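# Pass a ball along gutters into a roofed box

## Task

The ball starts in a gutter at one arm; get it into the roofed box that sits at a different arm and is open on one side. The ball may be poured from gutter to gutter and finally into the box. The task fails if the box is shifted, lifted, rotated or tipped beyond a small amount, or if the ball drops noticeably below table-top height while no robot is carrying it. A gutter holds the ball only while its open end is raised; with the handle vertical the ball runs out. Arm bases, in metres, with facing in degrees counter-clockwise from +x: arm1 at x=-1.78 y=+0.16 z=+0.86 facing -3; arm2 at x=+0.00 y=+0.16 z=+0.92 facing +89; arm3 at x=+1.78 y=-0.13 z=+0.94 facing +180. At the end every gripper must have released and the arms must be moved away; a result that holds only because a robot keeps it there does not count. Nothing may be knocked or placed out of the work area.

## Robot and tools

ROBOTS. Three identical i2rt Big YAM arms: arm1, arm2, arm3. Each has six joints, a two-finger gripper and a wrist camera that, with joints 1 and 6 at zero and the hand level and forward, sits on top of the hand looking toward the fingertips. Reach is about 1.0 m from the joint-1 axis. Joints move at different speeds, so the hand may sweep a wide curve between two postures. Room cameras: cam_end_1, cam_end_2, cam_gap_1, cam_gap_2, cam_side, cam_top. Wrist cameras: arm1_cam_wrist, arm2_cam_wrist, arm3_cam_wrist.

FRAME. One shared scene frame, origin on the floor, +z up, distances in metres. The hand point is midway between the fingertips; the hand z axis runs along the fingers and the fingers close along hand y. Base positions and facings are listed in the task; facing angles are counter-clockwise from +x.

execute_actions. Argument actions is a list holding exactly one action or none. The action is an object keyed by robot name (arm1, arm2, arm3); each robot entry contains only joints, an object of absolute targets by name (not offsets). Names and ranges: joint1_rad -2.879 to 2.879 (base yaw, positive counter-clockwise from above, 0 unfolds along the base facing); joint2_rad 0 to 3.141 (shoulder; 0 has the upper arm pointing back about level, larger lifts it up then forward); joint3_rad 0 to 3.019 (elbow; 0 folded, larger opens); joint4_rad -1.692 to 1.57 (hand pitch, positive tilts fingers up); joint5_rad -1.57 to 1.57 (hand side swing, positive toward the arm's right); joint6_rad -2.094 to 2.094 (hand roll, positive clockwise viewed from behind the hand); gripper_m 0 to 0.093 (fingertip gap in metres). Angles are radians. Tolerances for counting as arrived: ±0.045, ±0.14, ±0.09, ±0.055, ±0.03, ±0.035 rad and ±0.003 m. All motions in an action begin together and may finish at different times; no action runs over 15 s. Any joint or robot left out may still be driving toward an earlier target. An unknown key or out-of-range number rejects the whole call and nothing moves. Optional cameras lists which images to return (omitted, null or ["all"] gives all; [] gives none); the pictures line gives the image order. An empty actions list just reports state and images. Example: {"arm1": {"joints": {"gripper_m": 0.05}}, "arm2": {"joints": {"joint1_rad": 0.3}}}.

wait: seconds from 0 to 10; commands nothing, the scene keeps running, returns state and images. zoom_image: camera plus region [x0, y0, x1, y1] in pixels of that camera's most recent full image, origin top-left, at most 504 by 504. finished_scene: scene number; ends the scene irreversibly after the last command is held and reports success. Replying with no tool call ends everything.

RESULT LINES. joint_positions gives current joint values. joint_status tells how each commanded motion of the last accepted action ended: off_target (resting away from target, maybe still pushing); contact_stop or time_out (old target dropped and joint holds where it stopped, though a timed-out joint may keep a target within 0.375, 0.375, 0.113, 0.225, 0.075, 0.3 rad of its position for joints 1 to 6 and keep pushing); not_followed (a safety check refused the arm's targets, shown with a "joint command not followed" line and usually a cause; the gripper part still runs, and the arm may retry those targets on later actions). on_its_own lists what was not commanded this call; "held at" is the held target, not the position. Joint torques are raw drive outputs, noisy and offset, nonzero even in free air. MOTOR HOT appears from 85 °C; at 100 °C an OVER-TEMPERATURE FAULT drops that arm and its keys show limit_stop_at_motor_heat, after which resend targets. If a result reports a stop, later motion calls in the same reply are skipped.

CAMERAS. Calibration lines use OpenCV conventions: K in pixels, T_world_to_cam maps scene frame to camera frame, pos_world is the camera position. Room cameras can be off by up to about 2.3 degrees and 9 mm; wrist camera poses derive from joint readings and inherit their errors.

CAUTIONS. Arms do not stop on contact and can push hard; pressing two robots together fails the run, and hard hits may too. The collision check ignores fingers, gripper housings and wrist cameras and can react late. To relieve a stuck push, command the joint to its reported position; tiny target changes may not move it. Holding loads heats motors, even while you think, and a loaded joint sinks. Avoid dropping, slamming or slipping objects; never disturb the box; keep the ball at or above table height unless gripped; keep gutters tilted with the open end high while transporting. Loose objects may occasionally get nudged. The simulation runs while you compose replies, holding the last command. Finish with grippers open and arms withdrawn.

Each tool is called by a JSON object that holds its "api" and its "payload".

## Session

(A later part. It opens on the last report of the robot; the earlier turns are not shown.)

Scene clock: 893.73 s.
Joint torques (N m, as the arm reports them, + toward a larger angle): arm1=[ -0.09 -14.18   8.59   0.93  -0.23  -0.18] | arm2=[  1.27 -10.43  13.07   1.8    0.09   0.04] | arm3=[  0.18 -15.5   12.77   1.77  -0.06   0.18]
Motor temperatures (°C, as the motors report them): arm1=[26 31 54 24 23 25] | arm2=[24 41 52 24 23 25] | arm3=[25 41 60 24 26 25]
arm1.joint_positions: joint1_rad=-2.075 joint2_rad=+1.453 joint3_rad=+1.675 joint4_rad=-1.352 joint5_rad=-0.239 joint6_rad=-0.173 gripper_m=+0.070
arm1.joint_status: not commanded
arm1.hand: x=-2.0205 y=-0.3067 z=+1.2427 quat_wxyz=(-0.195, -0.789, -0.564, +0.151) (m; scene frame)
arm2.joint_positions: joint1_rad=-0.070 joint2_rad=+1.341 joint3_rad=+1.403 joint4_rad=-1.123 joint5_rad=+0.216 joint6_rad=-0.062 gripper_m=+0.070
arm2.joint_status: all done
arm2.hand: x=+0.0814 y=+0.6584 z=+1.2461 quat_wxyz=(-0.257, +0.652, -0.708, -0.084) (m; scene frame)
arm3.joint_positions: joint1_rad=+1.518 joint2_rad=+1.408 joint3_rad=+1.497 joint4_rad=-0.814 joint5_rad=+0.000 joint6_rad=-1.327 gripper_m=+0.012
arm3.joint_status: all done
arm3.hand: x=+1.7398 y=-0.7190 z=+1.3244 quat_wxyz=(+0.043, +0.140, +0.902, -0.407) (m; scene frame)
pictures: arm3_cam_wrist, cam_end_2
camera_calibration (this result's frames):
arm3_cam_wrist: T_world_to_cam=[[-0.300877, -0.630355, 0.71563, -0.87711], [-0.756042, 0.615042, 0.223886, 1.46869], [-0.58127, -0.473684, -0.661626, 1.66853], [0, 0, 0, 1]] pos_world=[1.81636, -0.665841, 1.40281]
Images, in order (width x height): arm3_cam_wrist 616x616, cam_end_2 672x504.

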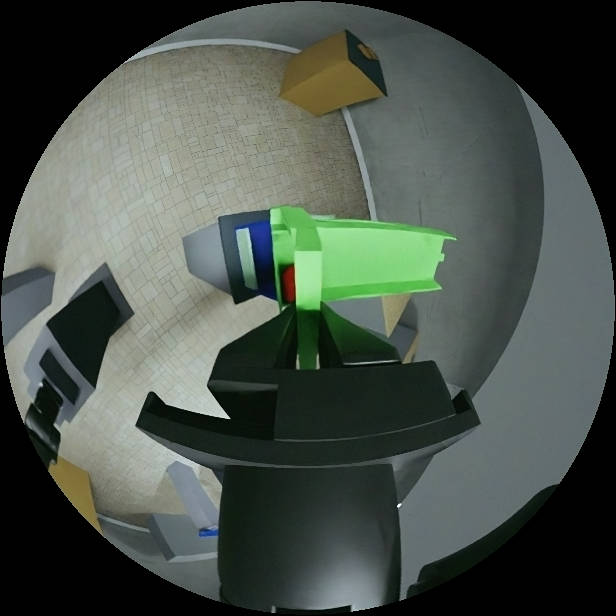

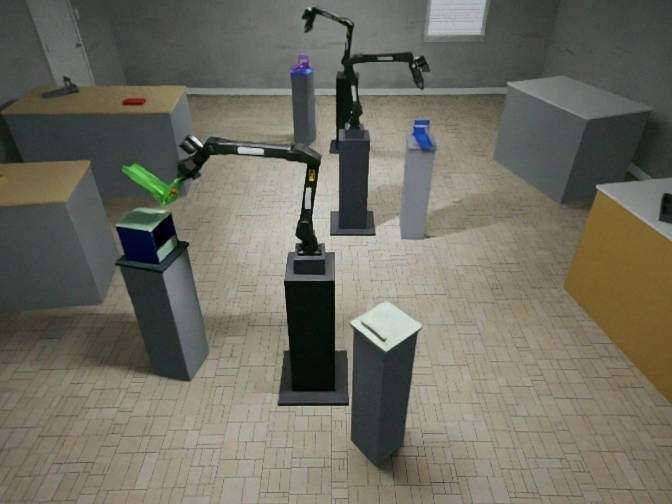

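{"api": "execute_actions", "payload": {"actions": [{"arm3":{"joints":{"joint4_rad":-1.26,"joint2_rad":1.50}}}], "cameras": ["arm3_cam_wrist","cam_end_2"]}}

{"api": "zoom_image", "payload": {"camera": "arm3_cam_wrist", "region": [330, 180, 510, 350]}}

{"api": "zoom_image", "payload": {"camera": "cam_end_2", "region": [90, 160, 230, 290]}}

Scene clock: 904.90 s.
Joint torques (N m, as the arm reports them, + toward a larger angle): arm1=[ -0.1  -14.17   8.58   0.92  -0.24  -0.19] | arm2=[  1.31 -10.33  13.11   1.81   0.09   0.04] | arm3=[ -0.11 -18.95  12.01   0.55  -0.02   0.14]
Motor temperatures (°C, as the motors report them): arm1=[26 31 54 24 23 25] | arm2=[24 40 53 24 23 25] | arm3=[25 40 62 24 26 25]
arm1.joint_positions: joint1_rad=-2.075 joint2_rad=+1.453 joint3_rad=+1.675 joint4_rad=-1.352 joint5_rad=-0.239 joint6_rad=-0.173 gripper_m=+0.070
arm1.joint_status: not commanded
arm1.hand: x=-2.0205 y=-0.3067 z=+1.2427 quat_wxyz=(-0.195, -0.789, -0.564, +0.151) (m; scene frame)
arm2.joint_positions: joint1_rad=-0.070 joint2_rad=+1.341 joint3_rad=+1.403 joint4_rad=-1.123 joint5_rad=+0.216 joint6_rad=-0.062 gripper_m=+0.070
arm2.joint_status: not commanded
arm2.hand: x=+0.0814 y=+0.6584 z=+1.2461 quat_wxyz=(-0.257, +0.652, -0.708, -0.084) (m; scene frame)
arm3.joint_positions: joint1_rad=+1.518 joint2_rad=+1.531 joint3_rad=+1.497 joint4_rad=-1.256 joint5_rad=+0.000 joint6_rad=-1.327 gripper_m=+0.012
arm3.joint_status: all done
arm3.hand: x=+1.7453 y=-0.6515 z=+1.2011 quat_wxyz=(+0.019, +0.150, +0.979, -0.138) (m; scene frame)
pictures: arm3_cam_wrist, cam_end_2
camera_calibration (this result's frames):
arm3_cam_wrist: T_world_to_cam=[[-0.311895, -0.914332, 0.2583, -0.361103], [-0.771917, 0.402359, 0.492191, 1.0258], [-0.553955, -0.0458742, -0.831282, 2.05697], [0, 0, 0, 1]] pos_world=[1.81868, -0.648548, 1.29831]
Images, in order (width x height): arm3_cam_wrist 616x616, cam_end_2 672x504.

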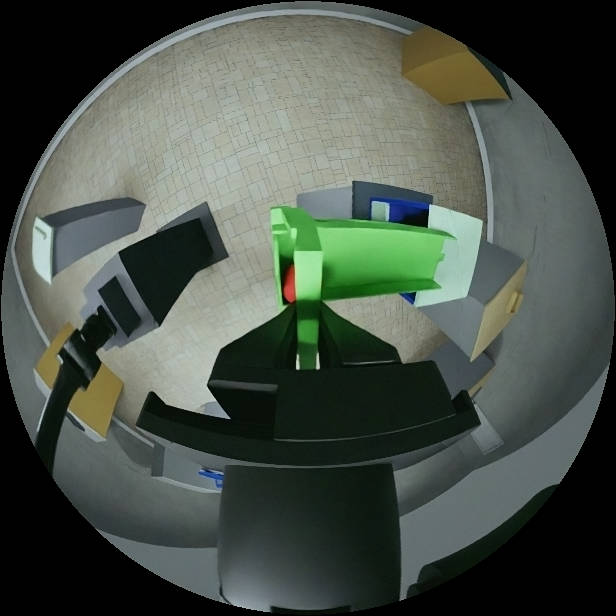

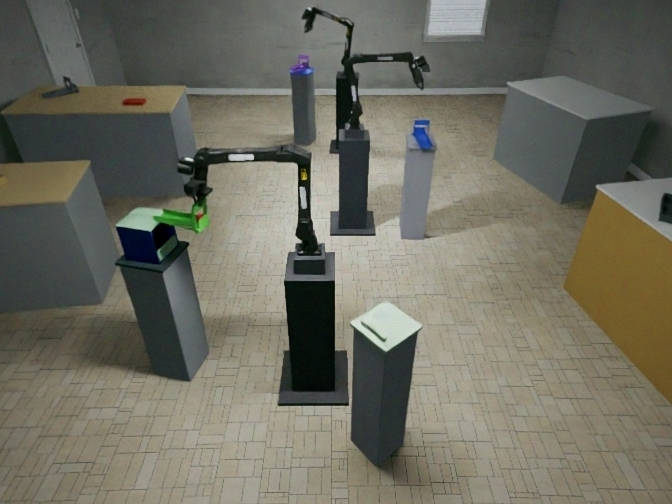

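Region (330, 180, 510, 350) of arm3_cam_wrist's 616x616 image, scaled by 2.800, with more detail than that image has.

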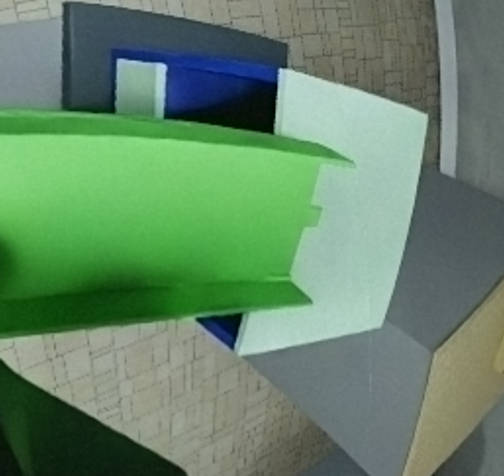

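Region (90, 160, 230, 290) of cam_end_2's 672x504 image, scaled by 3.600, with more detail than that image has; it fills the top 468 rows of this view, and the rest is white.

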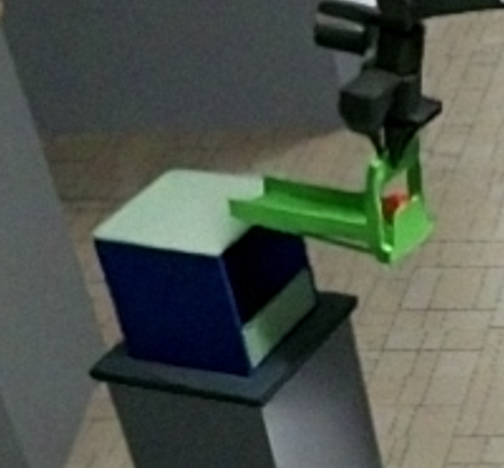

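{"api": "execute_actions", "payload": {"actions": [{"arm3":{"joints":{"joint4_rad":-1.30,"joint2_rad":1.48}}}], "cameras": ["arm3_cam_wrist","cam_end_2"]}}

{"api": "zoom_image", "payload": {"camera": "arm3_cam_wrist", "region": [330, 180, 510, 350]}}

Scene clock: 939.43 s.
Joint torques (N m, as the arm reports them, + toward a larger angle): arm1=[ -0.2  -14.17   8.59   0.9   -0.24  -0.18] | arm2=[  1.33 -10.45  13.1    1.82   0.09   0.04] | arm3=[  0.82 -16.48  11.95   0.58  -0.08   0.1 ]
Motor temperatures (°C, as the motors report them): arm1=[26 31 54 24 23 25] | arm2=[24 38 53 24 23 25] | arm3=[25 41 64 24 26 25]
arm1.joint_positions: joint1_rad=-2.075 joint2_rad=+1.453 joint3_rad=+1.675 joint4_rad=-1.352 joint5_rad=-0.239 joint6_rad=-0.173 gripper_m=+0.070
arm1.joint_status: not commanded
arm1.hand: x=-2.0205 y=-0.3067 z=+1.2427 quat_wxyz=(-0.195, -0.789, -0.564, +0.151) (m; scene frame)
arm2.joint_positions: joint1_rad=-0.070 joint2_rad=+1.341 joint3_rad=+1.403 joint4_rad=-1.123 joint5_rad=+0.216 joint6_rad=-0.062 gripper_m=+0.070
arm2.joint_status: not commanded
arm2.hand: x=+0.0814 y=+0.6584 z=+1.2461 quat_wxyz=(-0.257, +0.652, -0.708, -0.084) (m; scene frame)
arm3.joint_positions: joint1_rad=+1.518 joint2_rad=+1.508 joint3_rad=+1.497 joint4_rad=-1.295 joint5_rad=+0.000 joint6_rad=-1.327 gripper_m=+0.012
arm3.joint_status: all done
arm3.hand: x=+1.7460 y=-0.6390 z=+1.2099 quat_wxyz=(+0.018, +0.150, +0.980, -0.129) (m; scene frame)
pictures: arm3_cam_wrist, cam_end_2
camera_calibration (this result's frames):
arm3_cam_wrist: T_world_to_cam=[[-0.31195, -0.918594, 0.242637, -0.335442], [-0.772489, 0.393901, 0.498099, 1.00539], [-0.553126, -0.0320518, -0.832481, 2.07402], [0, 0, 0, 1]] pos_world=[1.81921, -0.637685, 1.30719]
Images, in order (width x height): arm3_cam_wrist 616x616, cam_end_2 672x504.

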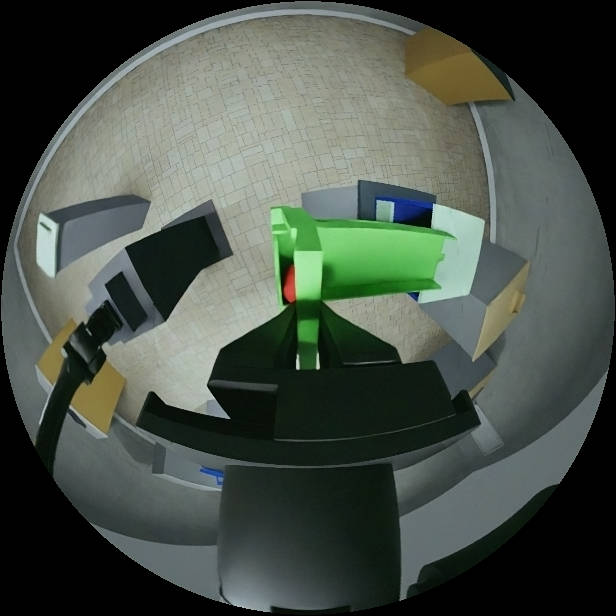

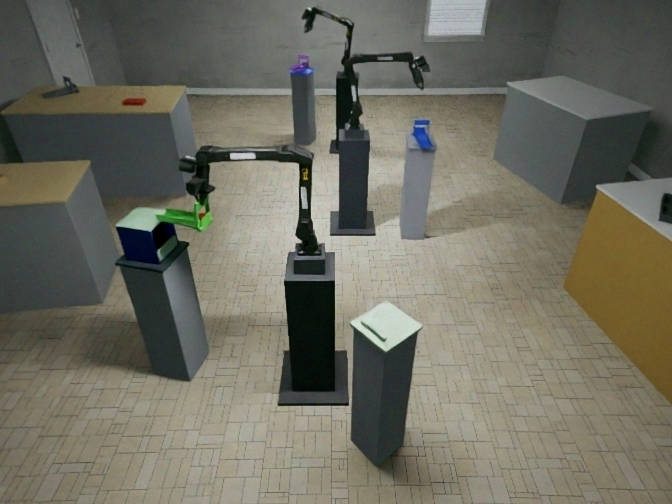

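Region (330, 180, 510, 350) of arm3_cam_wrist's 616x616 image, scaled by 2.800, with more detail than that image has.

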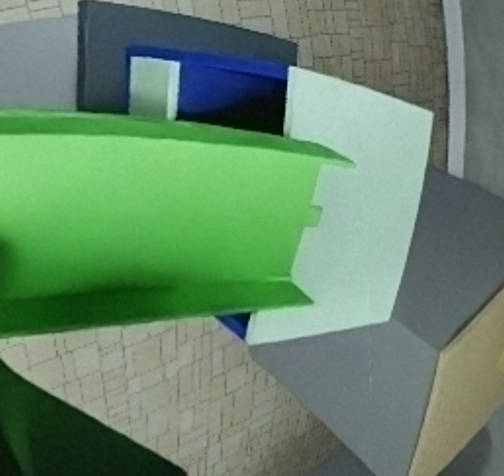

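{"api": "execute_actions", "payload": {"actions": [{"arm3":{"joints":{"joint2_rad":1.635}}}], "cameras": ["arm3_cam_wrist","cam_end_2"]}}

{"api": "zoom_image", "payload": {"camera": "arm3_cam_wrist", "region": [270, 180, 510, 350]}}

{"api": "zoom_image", "payload": {"camera": "cam_end_2", "region": [90, 160, 230, 290]}}

Scene clock: 949.13 s.
Joint torques (N m, as the arm reports them, + toward a larger angle): arm1=[ -0.18 -14.29   8.57   0.89  -0.23  -0.19] | arm2=[  1.19 -10.38  13.1    1.8    0.1    0.04] | arm3=[  0.74 -19.88  11.78   0.32  -0.03   0.12]
Motor temperatures (°C, as the motors report them): arm1=[26 31 54 24 23 25] | arm2=[24 38 53 24 23 25] | arm3=[25 41 64 24 26 25]
arm1.joint_positions: joint1_rad=-2.075 joint2_rad=+1.453 joint3_rad=+1.675 joint4_rad=-1.352 joint5_rad=-0.239 joint6_rad=-0.173 gripper_m=+0.070
arm1.joint_status: not commanded
arm1.hand: x=-2.0205 y=-0.3067 z=+1.2427 quat_wxyz=(-0.195, -0.789, -0.564, +0.151) (m; scene frame)
arm2.joint_positions: joint1_rad=-0.070 joint2_rad=+1.341 joint3_rad=+1.403 joint4_rad=-1.123 joint5_rad=+0.216 joint6_rad=-0.062 gripper_m=+0.070
arm2.joint_status: not commanded
arm2.hand: x=+0.0814 y=+0.6584 z=+1.2461 quat_wxyz=(-0.257, +0.652, -0.708, -0.084) (m; scene frame)
arm3.joint_positions: joint1_rad=+1.518 joint2_rad=+1.667 joint3_rad=+1.497 joint4_rad=-1.296 joint5_rad=+0.000 joint6_rad=-1.327 gripper_m=+0.012
arm3.joint_status: all done
arm3.hand: x=+1.7460 y=-0.6548 z=+1.1308 quat_wxyz=(+0.011, +0.151, +0.987, -0.051) (m; scene frame)
pictures: arm3_cam_wrist, cam_end_2
camera_calibration (this result's frames):
arm3_cam_wrist: T_world_to_cam=[[-0.311667, -0.945752, 0.0917479, -0.178368], [-0.77807, 0.309441, 0.546675, 0.950551], [-0.54541, 0.0989942, -0.832303, 2.07985], [0, 0, 0, 1]] pos_world=[1.81837, -0.668724, 1.22779]
Images, in order (width x height): arm3_cam_wrist 616x616, cam_end_2 672x504.

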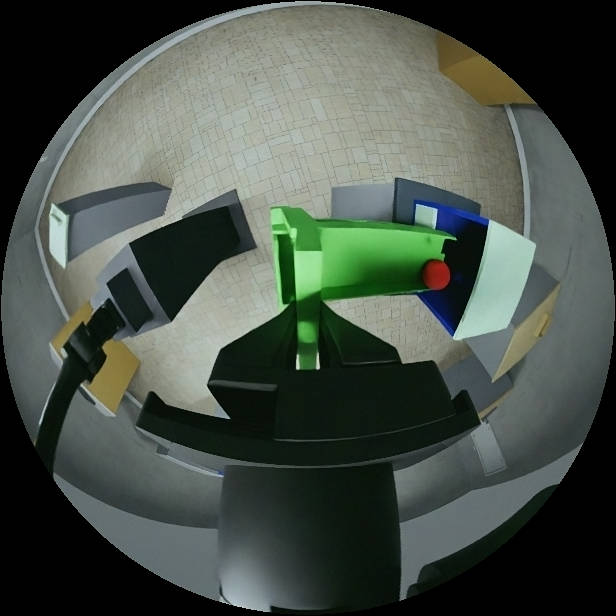

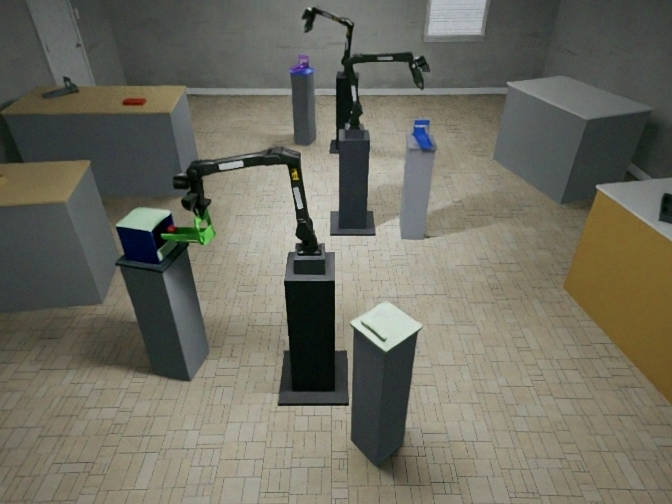

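Region (270, 180, 510, 350) of arm3_cam_wrist's 616x616 image, scaled by 2.100, with more detail than that image has; it fills the top 357 rows of this view, and the rest is white.

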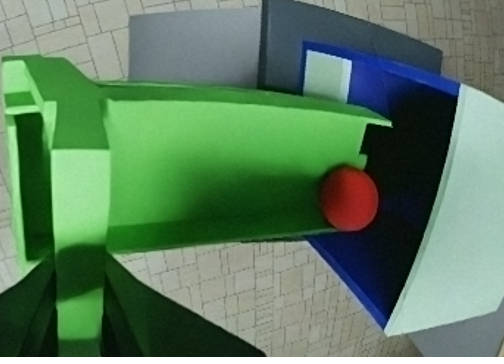

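Region (90, 160, 230, 290) of cam_end_2's 672x504 image, scaled by 3.600, with more detail than that image has; it fills the top 468 rows of this view, and the rest is white.

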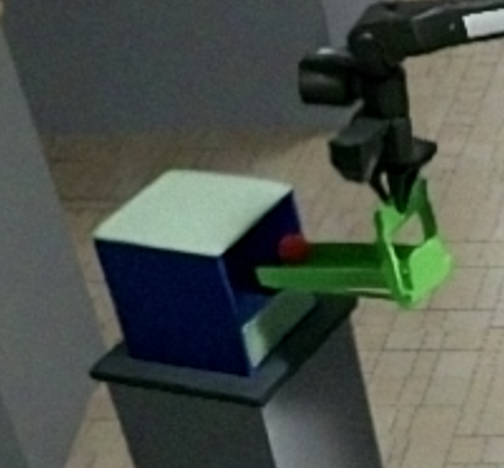

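The ball is at the end rolling in. Check again.

{"api": "execute_actions", "payload": {"actions": [], "cameras": ["arm3_cam_wrist","cam_end_2"]}}

{"api": "zoom_image", "payload": {"camera": "arm3_cam_wrist", "region": [330, 180, 570, 360]}}

{"api": "zoom_image", "payload": {"camera": "cam_end_2", "region": [90, 160, 230, 290]}}

Scene clock: 955.13 s.
Joint torques (N m, as the arm reports them, + toward a larger angle): arm1=[ -0.11 -14.17   8.61   0.91  -0.22  -0.18] | arm2=[  1.3  -10.45  13.11   1.8    0.09   0.03] | arm3=[  0.37 -20.06  11.78   0.32  -0.12   0.16]
Motor temperatures (°C, as the motors report them): arm1=[26 31 54 24 23 25] | arm2=[24 38 53 24 23 25] | arm3=[25 41 64 24 26 25]
arm1.joint_positions: joint1_rad=-2.075 joint2_rad=+1.453 joint3_rad=+1.675 joint4_rad=-1.352 joint5_rad=-0.239 joint6_rad=-0.173 gripper_m=+0.070
arm1.joint_status: not commanded
arm1.hand: x=-2.0205 y=-0.3067 z=+1.2427 quat_wxyz=(-0.195, -0.789, -0.564, +0.151) (m; scene frame)
arm2.joint_positions: joint1_rad=-0.070 joint2_rad=+1.341 joint3_rad=+1.403 joint4_rad=-1.123 joint5_rad=+0.216 joint6_rad=-0.062 gripper_m=+0.070
arm2.joint_status: not commanded
arm2.hand: x=+0.0814 y=+0.6584 z=+1.2461 quat_wxyz=(-0.257, +0.652, -0.708, -0.084) (m; scene frame)
arm3.joint_positions: joint1_rad=+1.518 joint2_rad=+1.666 joint3_rad=+1.497 joint4_rad=-1.296 joint5_rad=+0.000 joint6_rad=-1.327 gripper_m=+0.012
arm3.joint_status: all done
arm3.hand: x=+1.7460 y=-0.6548 z=+1.1310 quat_wxyz=(+0.011, +0.151, +0.987, -0.051) (m; scene frame)
pictures: arm3_cam_wrist, cam_end_2
camera_calibration (this result's frames):
arm3_cam_wrist: T_world_to_cam=[[-0.311669, -0.945715, 0.092115, -0.178751], [-0.778056, 0.309653, 0.546575, 0.950666], [-0.545428, 0.0986798, -0.832329, 2.07986], [0, 0, 0, 1]] pos_world=[1.81837, -0.668664, 1.22798]
Images, in order (width x height): arm3_cam_wrist 616x616, cam_end_2 672x504.

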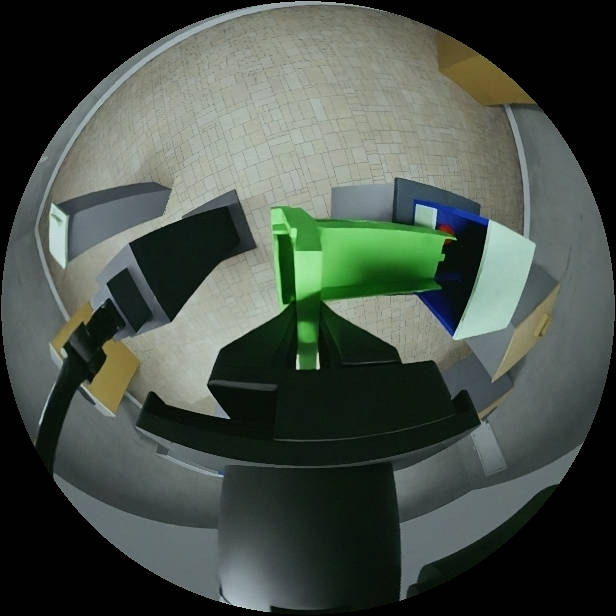

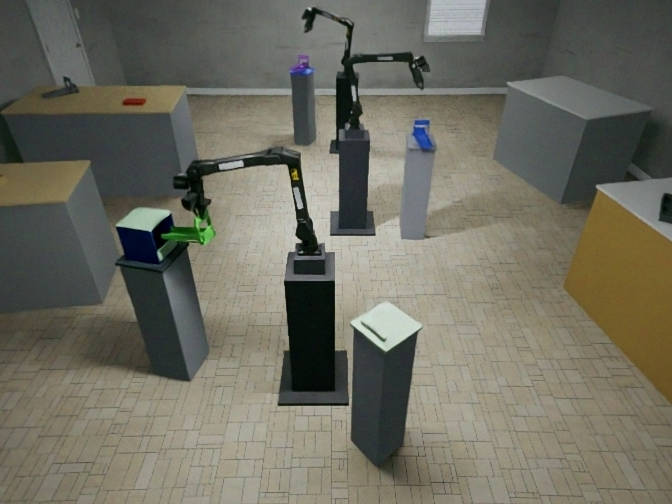

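Region (330, 180, 570, 360) of arm3_cam_wrist's 616x616 image, scaled by 2.100, with more detail than that image has; it fills the top 378 rows of this view, and the rest is white.

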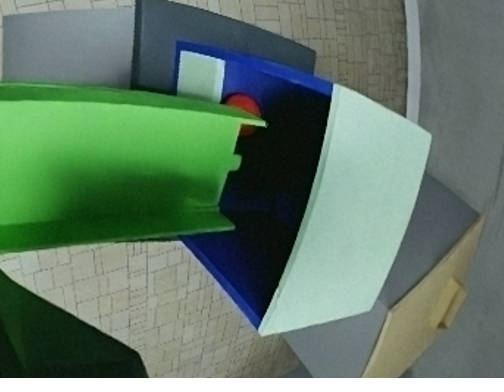

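Region (90, 160, 230, 290) of cam_end_2's 672x504 image, scaled by 3.600, with more detail than that image has; it fills the top 468 rows of this view, and the rest is white.

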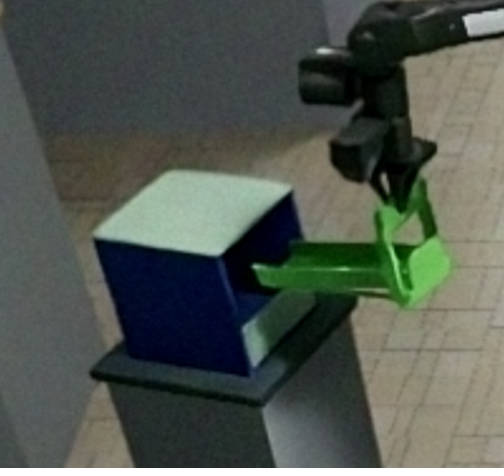

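{"api": "execute_actions", "payload": {"actions": [{"arm3":{"joints":{"joint2_rad":1.3}}}], "cameras": ["arm3_cam_wrist","cam_end_2"]}}

Scene clock: 964.80 s.
Joint torques (N m, as the arm reports them, + toward a larger angle): arm1=[ -0.23 -14.21   8.61   0.88  -0.24  -0.19] | arm2=[  1.28 -10.33  13.11   1.83   0.09   0.04] | arm3=[  0.22 -13.22  11.04   0.73  -0.1    0.22]
Motor temperatures (°C, as the motors report them): arm1=[26 31 53 24 23 25] | arm2=[24 38 53 24 23 25] | arm3=[25 41 63 24 26 25]
arm1.joint_positions: joint1_rad=-2.075 joint2_rad=+1.453 joint3_rad=+1.675 joint4_rad=-1.352 joint5_rad=-0.239 joint6_rad=-0.173 gripper_m=+0.070
arm1.joint_status: not commanded
arm1.hand: x=-2.0205 y=-0.3067 z=+1.2427 quat_wxyz=(-0.195, -0.789, -0.564, +0.151) (m; scene frame)
arm2.joint_positions: joint1_rad=-0.070 joint2_rad=+1.341 joint3_rad=+1.403 joint4_rad=-1.123 joint5_rad=+0.216 joint6_rad=-0.062 gripper_m=+0.070
arm2.joint_status: not commanded
arm2.hand: x=+0.0814 y=+0.6584 z=+1.2461 quat_wxyz=(-0.257, +0.652, -0.708, -0.084) (m; scene frame)
arm3.joint_positions: joint1_rad=+1.518 joint2_rad=+1.314 joint3_rad=+1.513 joint4_rad=-1.299 joint5_rad=+0.000 joint6_rad=-1.327 gripper_m=+0.012
arm3.joint_status: all done
arm3.hand: x=+1.7468 y=-0.6044 z=+1.3093 quat_wxyz=(+0.027, +0.148, +0.961, -0.231) (m; scene frame)
pictures: arm3_cam_wrist, cam_end_2
camera_calibration (this result's frames):
arm3_cam_wrist: T_world_to_cam=[[-0.310135, -0.848192, 0.429403, -0.532655], [-0.765771, 0.490544, 0.415887, 1.09717], [-0.563393, -0.199843, -0.801655, 2.03449], [0, 0, 0, 1]] pos_world=[1.8212, -0.583423, 1.40339]
Images, in order (width x height): arm3_cam_wrist 616x616, cam_end_2 672x504.

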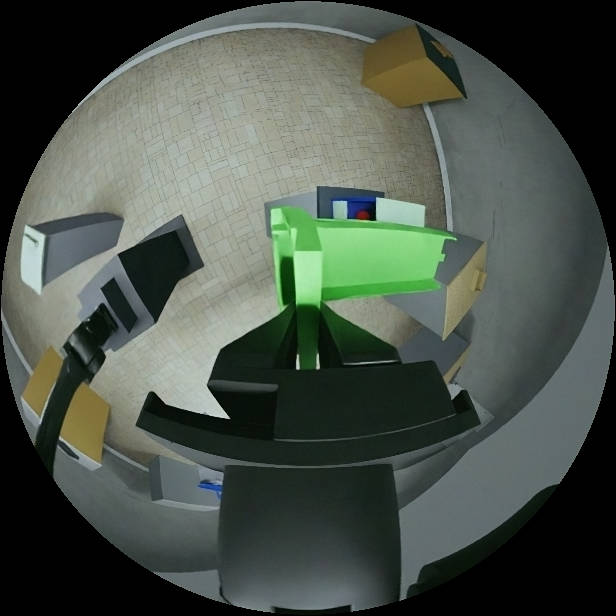

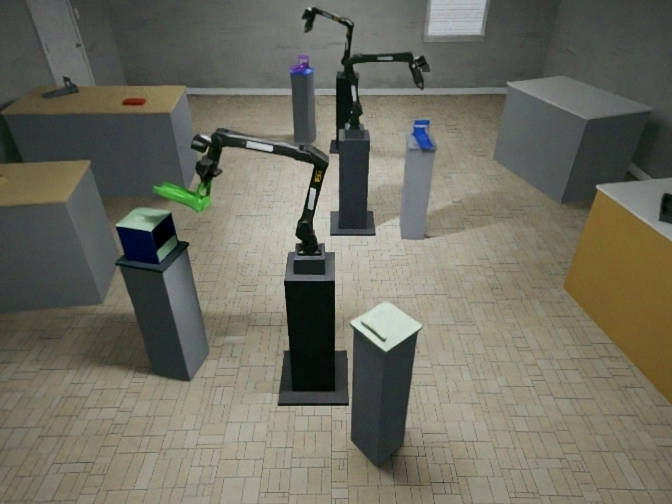

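{"api": "execute_actions", "payload": {"actions": [{"arm3":{"joints":{"joint1_rad":-2.255,"joint2_rad":1.45,"joint3_rad":1.61,"joint4_rad":-1.185,"joint5_rad":0.282,"joint6_rad":0.205}}}], "cameras": ["arm3_cam_wrist","cam_end_2"]}}

Scene clock: 977.43 s.
Joint torques (N m, as the arm reports them, + toward a larger angle): arm1=[ -0.15 -14.22   8.6    0.91  -0.23  -0.18] | arm2=[  1.23 -10.42  13.08   1.81   0.09   0.03] | arm3=[ -0.37 -16.14  12.35   1.03   0.27   0.13]
Motor temperatures (°C, as the motors report them): arm1=[26 31 53 24 23 25] | arm2=[24 38 53 24 23 25] | arm3=[25 40 63 24 26 25]
arm1.joint_positions: joint1_rad=-2.075 joint2_rad=+1.453 joint3_rad=+1.675 joint4_rad=-1.352 joint5_rad=-0.239 joint6_rad=-0.173 gripper_m=+0.070
arm1.joint_status: not commanded
arm1.hand: x=-2.0205 y=-0.3067 z=+1.2427 quat_wxyz=(-0.195, -0.789, -0.564, +0.151) (m; scene frame)
arm2.joint_positions: joint1_rad=-0.070 joint2_rad=+1.341 joint3_rad=+1.403 joint4_rad=-1.123 joint5_rad=+0.216 joint6_rad=-0.062 gripper_m=+0.070
arm2.joint_status: not commanded
arm2.hand: x=+0.0814 y=+0.6584 z=+1.2461 quat_wxyz=(-0.257, +0.652, -0.708, -0.084) (m; scene frame)
arm3.joint_positions: joint1_rad=-2.259 joint2_rad=+1.477 joint3_rad=+1.557 joint4_rad=-1.192 joint5_rad=+0.280 joint6_rad=+0.199 gripper_m=+0.012
arm3.joint_status: all done
arm3.hand: x=+2.1587 y=+0.2570 z=+1.2755 quat_wxyz=(-0.269, +0.290, -0.918, +0.002) (m; scene frame)
pictures: arm3_cam_wrist, cam_end_2
camera_calibration (this result's frames):
arm3_cam_wrist: T_world_to_cam=[[0.525308, -0.837548, 0.150215, -1.10983], [-0.850912, -0.51686, 0.093835, 1.8576], [-0.000951307, -0.177112, -0.98419, 1.42446], [0, 0, 0, 1]] pos_world=[2.16501, 0.282872, 1.39435]
Images, in order (width x height): arm3_cam_wrist 616x616, cam_end_2 672x504.

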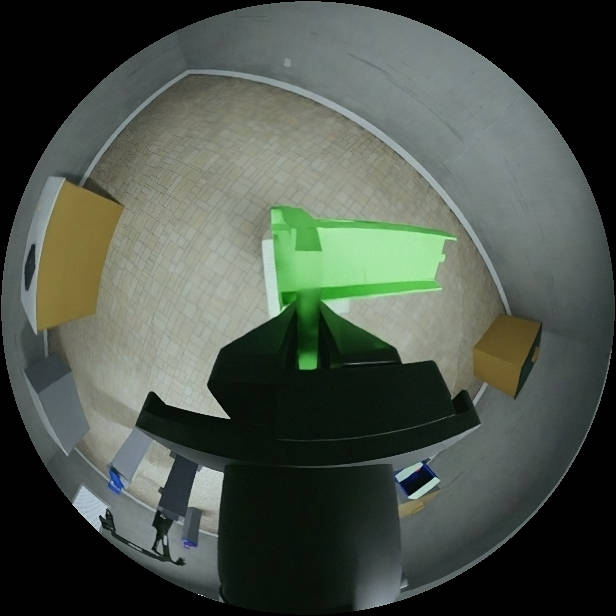

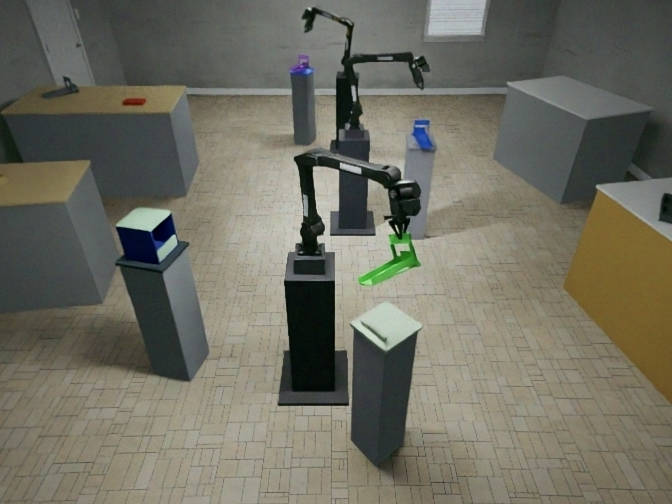

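{"api": "execute_actions", "payload": {"actions": [{"arm3":{"joints":{"joint2_rad":1.965}}}], "cameras": ["arm3_cam_wrist","cam_end_2"]}}

Scene clock: 984.57 s.
Joint torques (N m, as the arm reports them, + toward a larger angle): arm1=[ -0.18 -14.24   8.6    0.92  -0.23  -0.18] | arm2=[  1.2  -10.47  13.11   1.82   0.09   0.04] | arm3=[  0.07 -23.05   9.62   0.61   0.34   0.17]
Motor temperatures (°C, as the motors report them): arm1=[26 31 53 24 23 25] | arm2=[24 37 53 24 23 25] | arm3=[25 40 64 24 26 25]
arm1.joint_positions: joint1_rad=-2.075 joint2_rad=+1.453 joint3_rad=+1.675 joint4_rad=-1.352 joint5_rad=-0.239 joint6_rad=-0.173 gripper_m=+0.070
arm1.joint_status: not commanded
arm1.hand: x=-2.0205 y=-0.3067 z=+1.2427 quat_wxyz=(-0.195, -0.789, -0.564, +0.151) (m; scene frame)
arm2.joint_positions: joint1_rad=-0.070 joint2_rad=+1.341 joint3_rad=+1.403 joint4_rad=-1.123 joint5_rad=+0.216 joint6_rad=-0.062 gripper_m=+0.070
arm2.joint_status: not commanded
arm2.hand: x=+0.0814 y=+0.6584 z=+1.2461 quat_wxyz=(-0.257, +0.652, -0.708, -0.084) (m; scene frame)
arm3.joint_positions: joint1_rad=-2.259 joint2_rad=+1.989 joint3_rad=+1.583 joint4_rad=-1.190 joint5_rad=+0.280 joint6_rad=+0.199 gripper_m=+0.012
arm3.joint_status: all done
arm3.hand: x=+2.1889 y=+0.2897 z=+1.0052 quat_wxyz=(-0.067, +0.330, -0.933, +0.127) (m; scene frame)
pictures: arm3_cam_wrist, cam_end_2
camera_calibration (this result's frames):
arm3_cam_wrist: T_world_to_cam=[[0.589061, -0.759156, 0.27693, -1.34736], [-0.756038, -0.396741, 0.520579, 1.25411], [-0.285331, -0.516022, -0.807655, 1.7074], [0, 0, 0, 1]] pos_world=[2.22901, 0.355758, 1.09925]
Images, in order (width x height): arm3_cam_wrist 616x616, cam_end_2 672x504.

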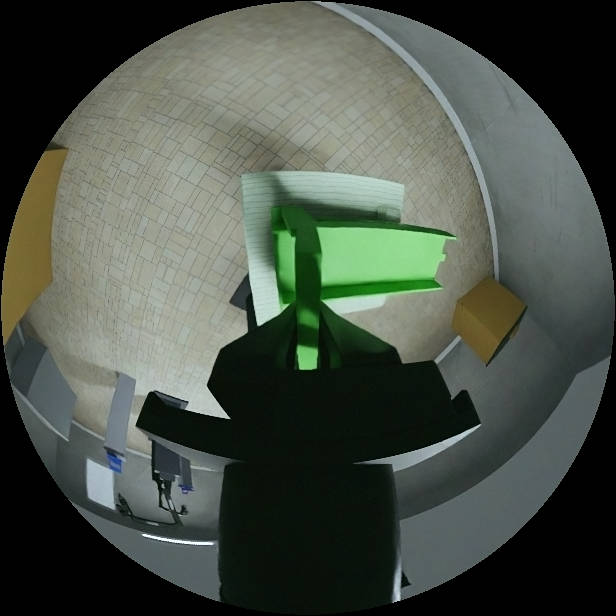

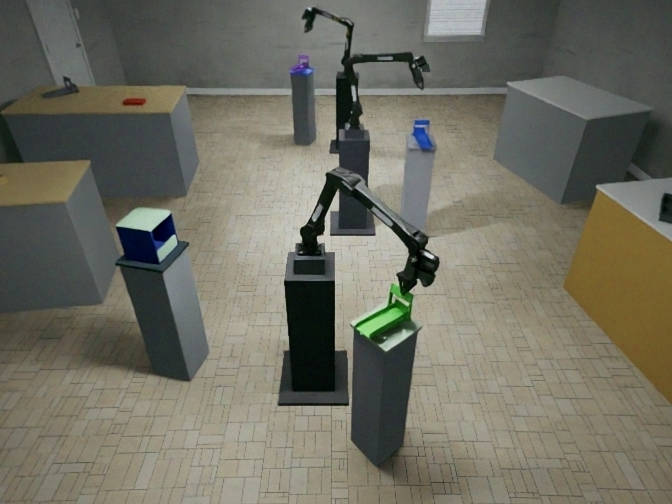

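{"api": "execute_actions", "payload": {"actions": [{"arm3":{"joints":{"joint2_rad":2.01}}}], "cameras": ["arm3_cam_wrist"]}}

Scene clock: 990.77 s.
Joint torques (N m, as the arm reports them, + toward a larger angle): arm1=[ -0.15 -14.34   8.59   0.93  -0.23  -0.18] | arm2=[  1.28 -10.38  13.09   1.82   0.09   0.03] | arm3=[  0.22 -20.79   9.43   0.38   0.39   0.16]
Motor temperatures (°C, as the motors report them): arm1=[26 31 53 24 23 25] | arm2=[24 37 53 24 23 25] | arm3=[25 41 62 24 26 25]
arm1.joint_positions: joint1_rad=-2.075 joint2_rad=+1.453 joint3_rad=+1.675 joint4_rad=-1.352 joint5_rad=-0.239 joint6_rad=-0.173 gripper_m=+0.070
arm1.joint_status: not commanded
arm1.hand: x=-2.0205 y=-0.3067 z=+1.2427 quat_wxyz=(-0.195, -0.789, -0.564, +0.151) (m; scene frame)
arm2.joint_positions: joint1_rad=-0.070 joint2_rad=+1.341 joint3_rad=+1.403 joint4_rad=-1.123 joint5_rad=+0.216 joint6_rad=-0.062 gripper_m=+0.070
arm2.joint_status: not commanded
arm2.hand: x=+0.0814 y=+0.6584 z=+1.2461 quat_wxyz=(-0.257, +0.652, -0.708, -0.084) (m; scene frame)
arm3.joint_positions: joint1_rad=-2.259 joint2_rad=+2.003 joint3_rad=+1.583 joint4_rad=-1.190 joint5_rad=+0.280 joint6_rad=+0.199 gripper_m=+0.012
arm3.joint_status: all done
arm3.hand: x=+2.1883 y=+0.2889 z=+0.9973 quat_wxyz=(-0.061, +0.331, -0.933, +0.131) (m; scene frame)
pictures: arm3_cam_wrist
camera_calibration (this result's frames):
arm3_cam_wrist: T_world_to_cam=[[0.591483, -0.756207, 0.279818, -1.35447], [-0.751335, -0.390943, 0.531658, 1.23446], [-0.29265, -0.524704, -0.799401, 1.71072], [0, 0, 0, 1]] pos_world=[2.22928, 0.355965, 1.09025]
Images, in order (width x height): arm3_cam_wrist 616x616.

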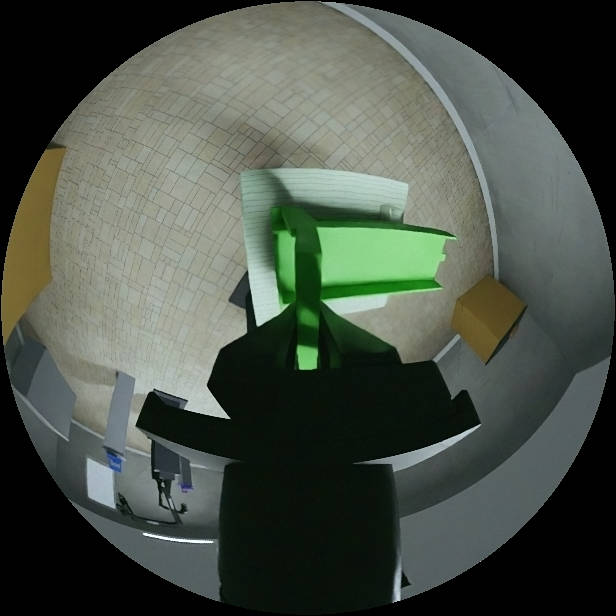

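{"api": "execute_actions", "payload": {"actions": [{"arm3":{"joints":{"gripper_m":0.07}}}], "cameras": ["arm3_cam_wrist"]}}

{"api": "execute_actions", "payload": {"actions": [{"arm3":{"joints":{"joint2_rad":1.5}}}], "cameras": ["cam_end_2","cam_side","cam_end_1","arm3_cam_wrist"]}}

Scene clock: 995.67 s.
Joint torques (N m, as the arm reports them, + toward a larger angle): arm1=[ -0.15 -14.25   8.61   0.92  -0.24  -0.18] | arm2=[  1.27 -10.32  13.11   1.82   0.1    0.04] | arm3=[  0.51 -21.49   9.27   0.18   0.39   0.18]
Motor temperatures (°C, as the motors report them): arm1=[26 31 53 24 23 25] | arm2=[24 37 53 24 23 25] | arm3=[25 41 61 24 26 25]
arm1.joint_positions: joint1_rad=-2.075 joint2_rad=+1.453 joint3_rad=+1.675 joint4_rad=-1.352 joint5_rad=-0.239 joint6_rad=-0.173 gripper_m=+0.070
arm1.joint_status: not commanded
arm1.hand: x=-2.0205 y=-0.3067 z=+1.2427 quat_wxyz=(-0.195, -0.789, -0.564, +0.151) (m; scene frame)
arm2.joint_positions: joint1_rad=-0.070 joint2_rad=+1.341 joint3_rad=+1.403 joint4_rad=-1.123 joint5_rad=+0.216 joint6_rad=-0.062 gripper_m=+0.070
arm2.joint_status: not commanded
arm2.hand: x=+0.0814 y=+0.6584 z=+1.2461 quat_wxyz=(-0.257, +0.652, -0.708, -0.084) (m; scene frame)
arm3.joint_positions: joint1_rad=-2.259 joint2_rad=+2.003 joint3_rad=+1.583 joint4_rad=-1.190 joint5_rad=+0.280 joint6_rad=+0.199 gripper_m=+0.070
arm3.joint_status: all done
arm3.hand: x=+2.1883 y=+0.2889 z=+0.9973 quat_wxyz=(-0.061, +0.331, -0.933, +0.131) (m; scene frame)
pictures: arm3_cam_wrist
camera_calibration (this result's frames):
arm3_cam_wrist: T_world_to_cam=[[0.591483, -0.756207, 0.279818, -1.35447], [-0.751335, -0.390943, 0.531658, 1.23446], [-0.29265, -0.524704, -0.799401, 1.71072], [0, 0, 0, 1]] pos_world=[2.22928, 0.355965, 1.09025]
Images, in order (width x height): arm3_cam_wrist 616x616.

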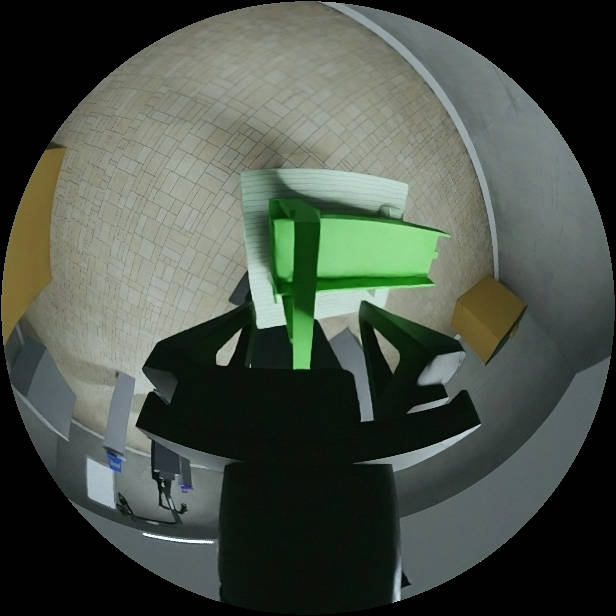

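Scene clock: 997.27 s.
Joint torques (N m, as the arm reports them, + toward a larger angle): arm1=[ -0.17 -14.2    8.59   0.89  -0.23  -0.18] | arm2=[  1.22 -10.4   13.11   1.83   0.09   0.04] | arm3=[  0.15 -16.63   9.78   1.16   0.31   0.17]
Motor temperatures (°C, as the motors report them): arm1=[26 31 53 24 23 25] | arm2=[24 37 53 24 23 25] | arm3=[25 41 61 24 26 25]
arm1.joint_positions: joint1_rad=-2.075 joint2_rad=+1.453 joint3_rad=+1.675 joint4_rad=-1.352 joint5_rad=-0.239 joint6_rad=-0.173 gripper_m=+0.070
arm1.joint_status: not commanded
arm1.hand: x=-2.0205 y=-0.3067 z=+1.2427 quat_wxyz=(-0.195, -0.789, -0.564, +0.151) (m; scene frame)
arm2.joint_positions: joint1_rad=-0.070 joint2_rad=+1.341 joint3_rad=+1.403 joint4_rad=-1.123 joint5_rad=+0.216 joint6_rad=-0.062 gripper_m=+0.070
arm2.joint_status: not commanded
arm2.hand: x=+0.0814 y=+0.6584 z=+1.2461 quat_wxyz=(-0.257, +0.652, -0.708, -0.084) (m; scene frame)
arm3.joint_positions: joint1_rad=-2.259 joint2_rad=+1.506 joint3_rad=+1.594 joint4_rad=-1.190 joint5_rad=+0.280 joint6_rad=+0.199 gripper_m=+0.070
arm3.joint_status: all done
arm3.hand: x=+2.1668 y=+0.2668 z=+1.2789 quat_wxyz=(-0.273, +0.289, -0.917, +0.000) (m; scene frame)
pictures: arm3_cam_wrist, cam_end_1, cam_end_2, cam_side
camera_calibration (this result's frames):
arm3_cam_wrist: T_world_to_cam=[[0.523953, -0.838937, 0.147165, -1.09925], [-0.851728, -0.517211, 0.0839732, 1.88373], [0.00566716, -0.169343, -0.985541, 1.41482], [0, 0, 0, 1]] pos_world=[2.17237, 0.291672, 1.39795]
Images, in order (width x height): arm3_cam_wrist 616x616, cam_end_1 672x504, cam_end_2 672x504, cam_side 672x504.

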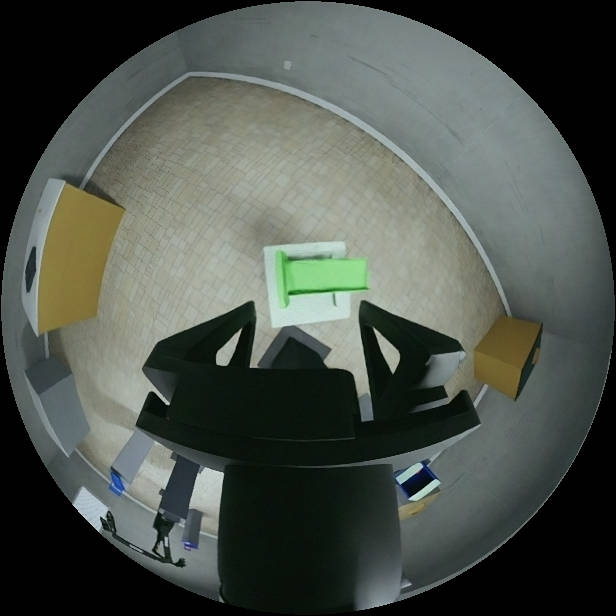

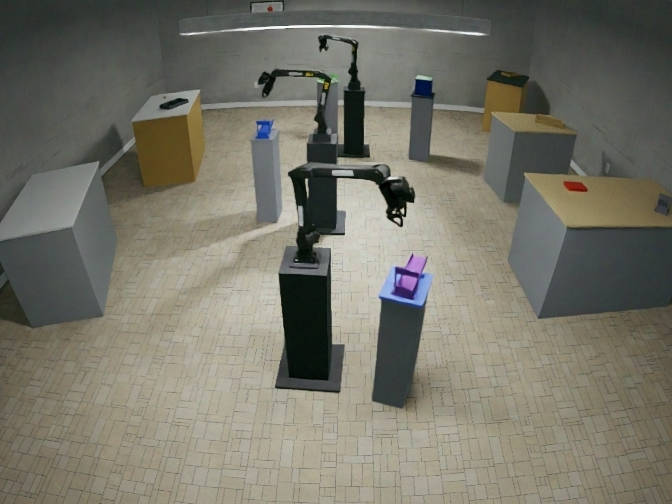

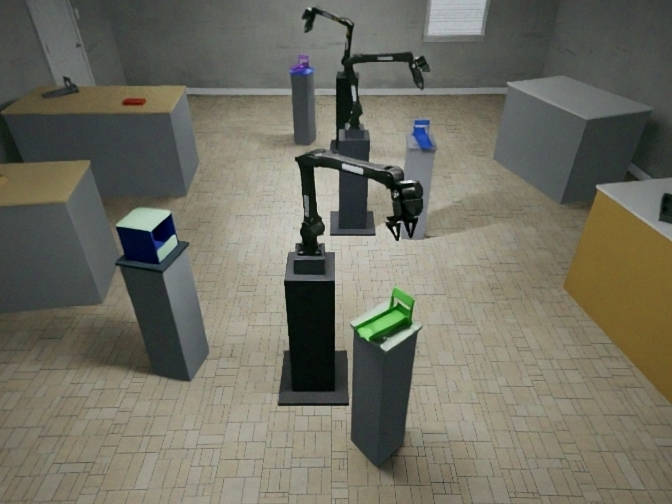

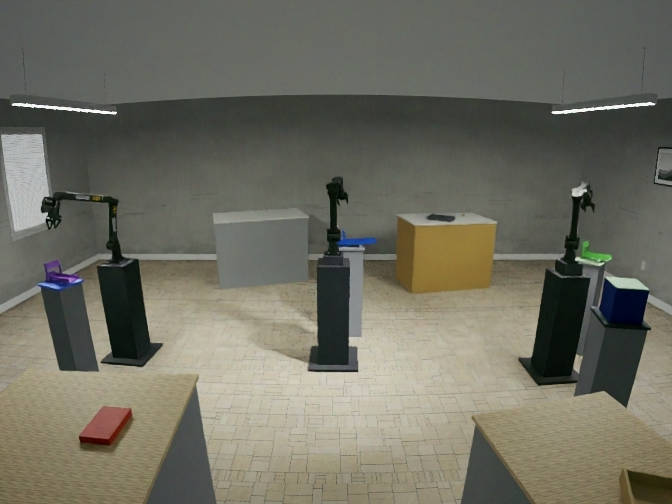

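All gutters are back on their tables, the ball is in the box, and the arms are clear.

{"api": "finished_scene", "payload": {"scene": 2}}

The scene is finished: the task was done.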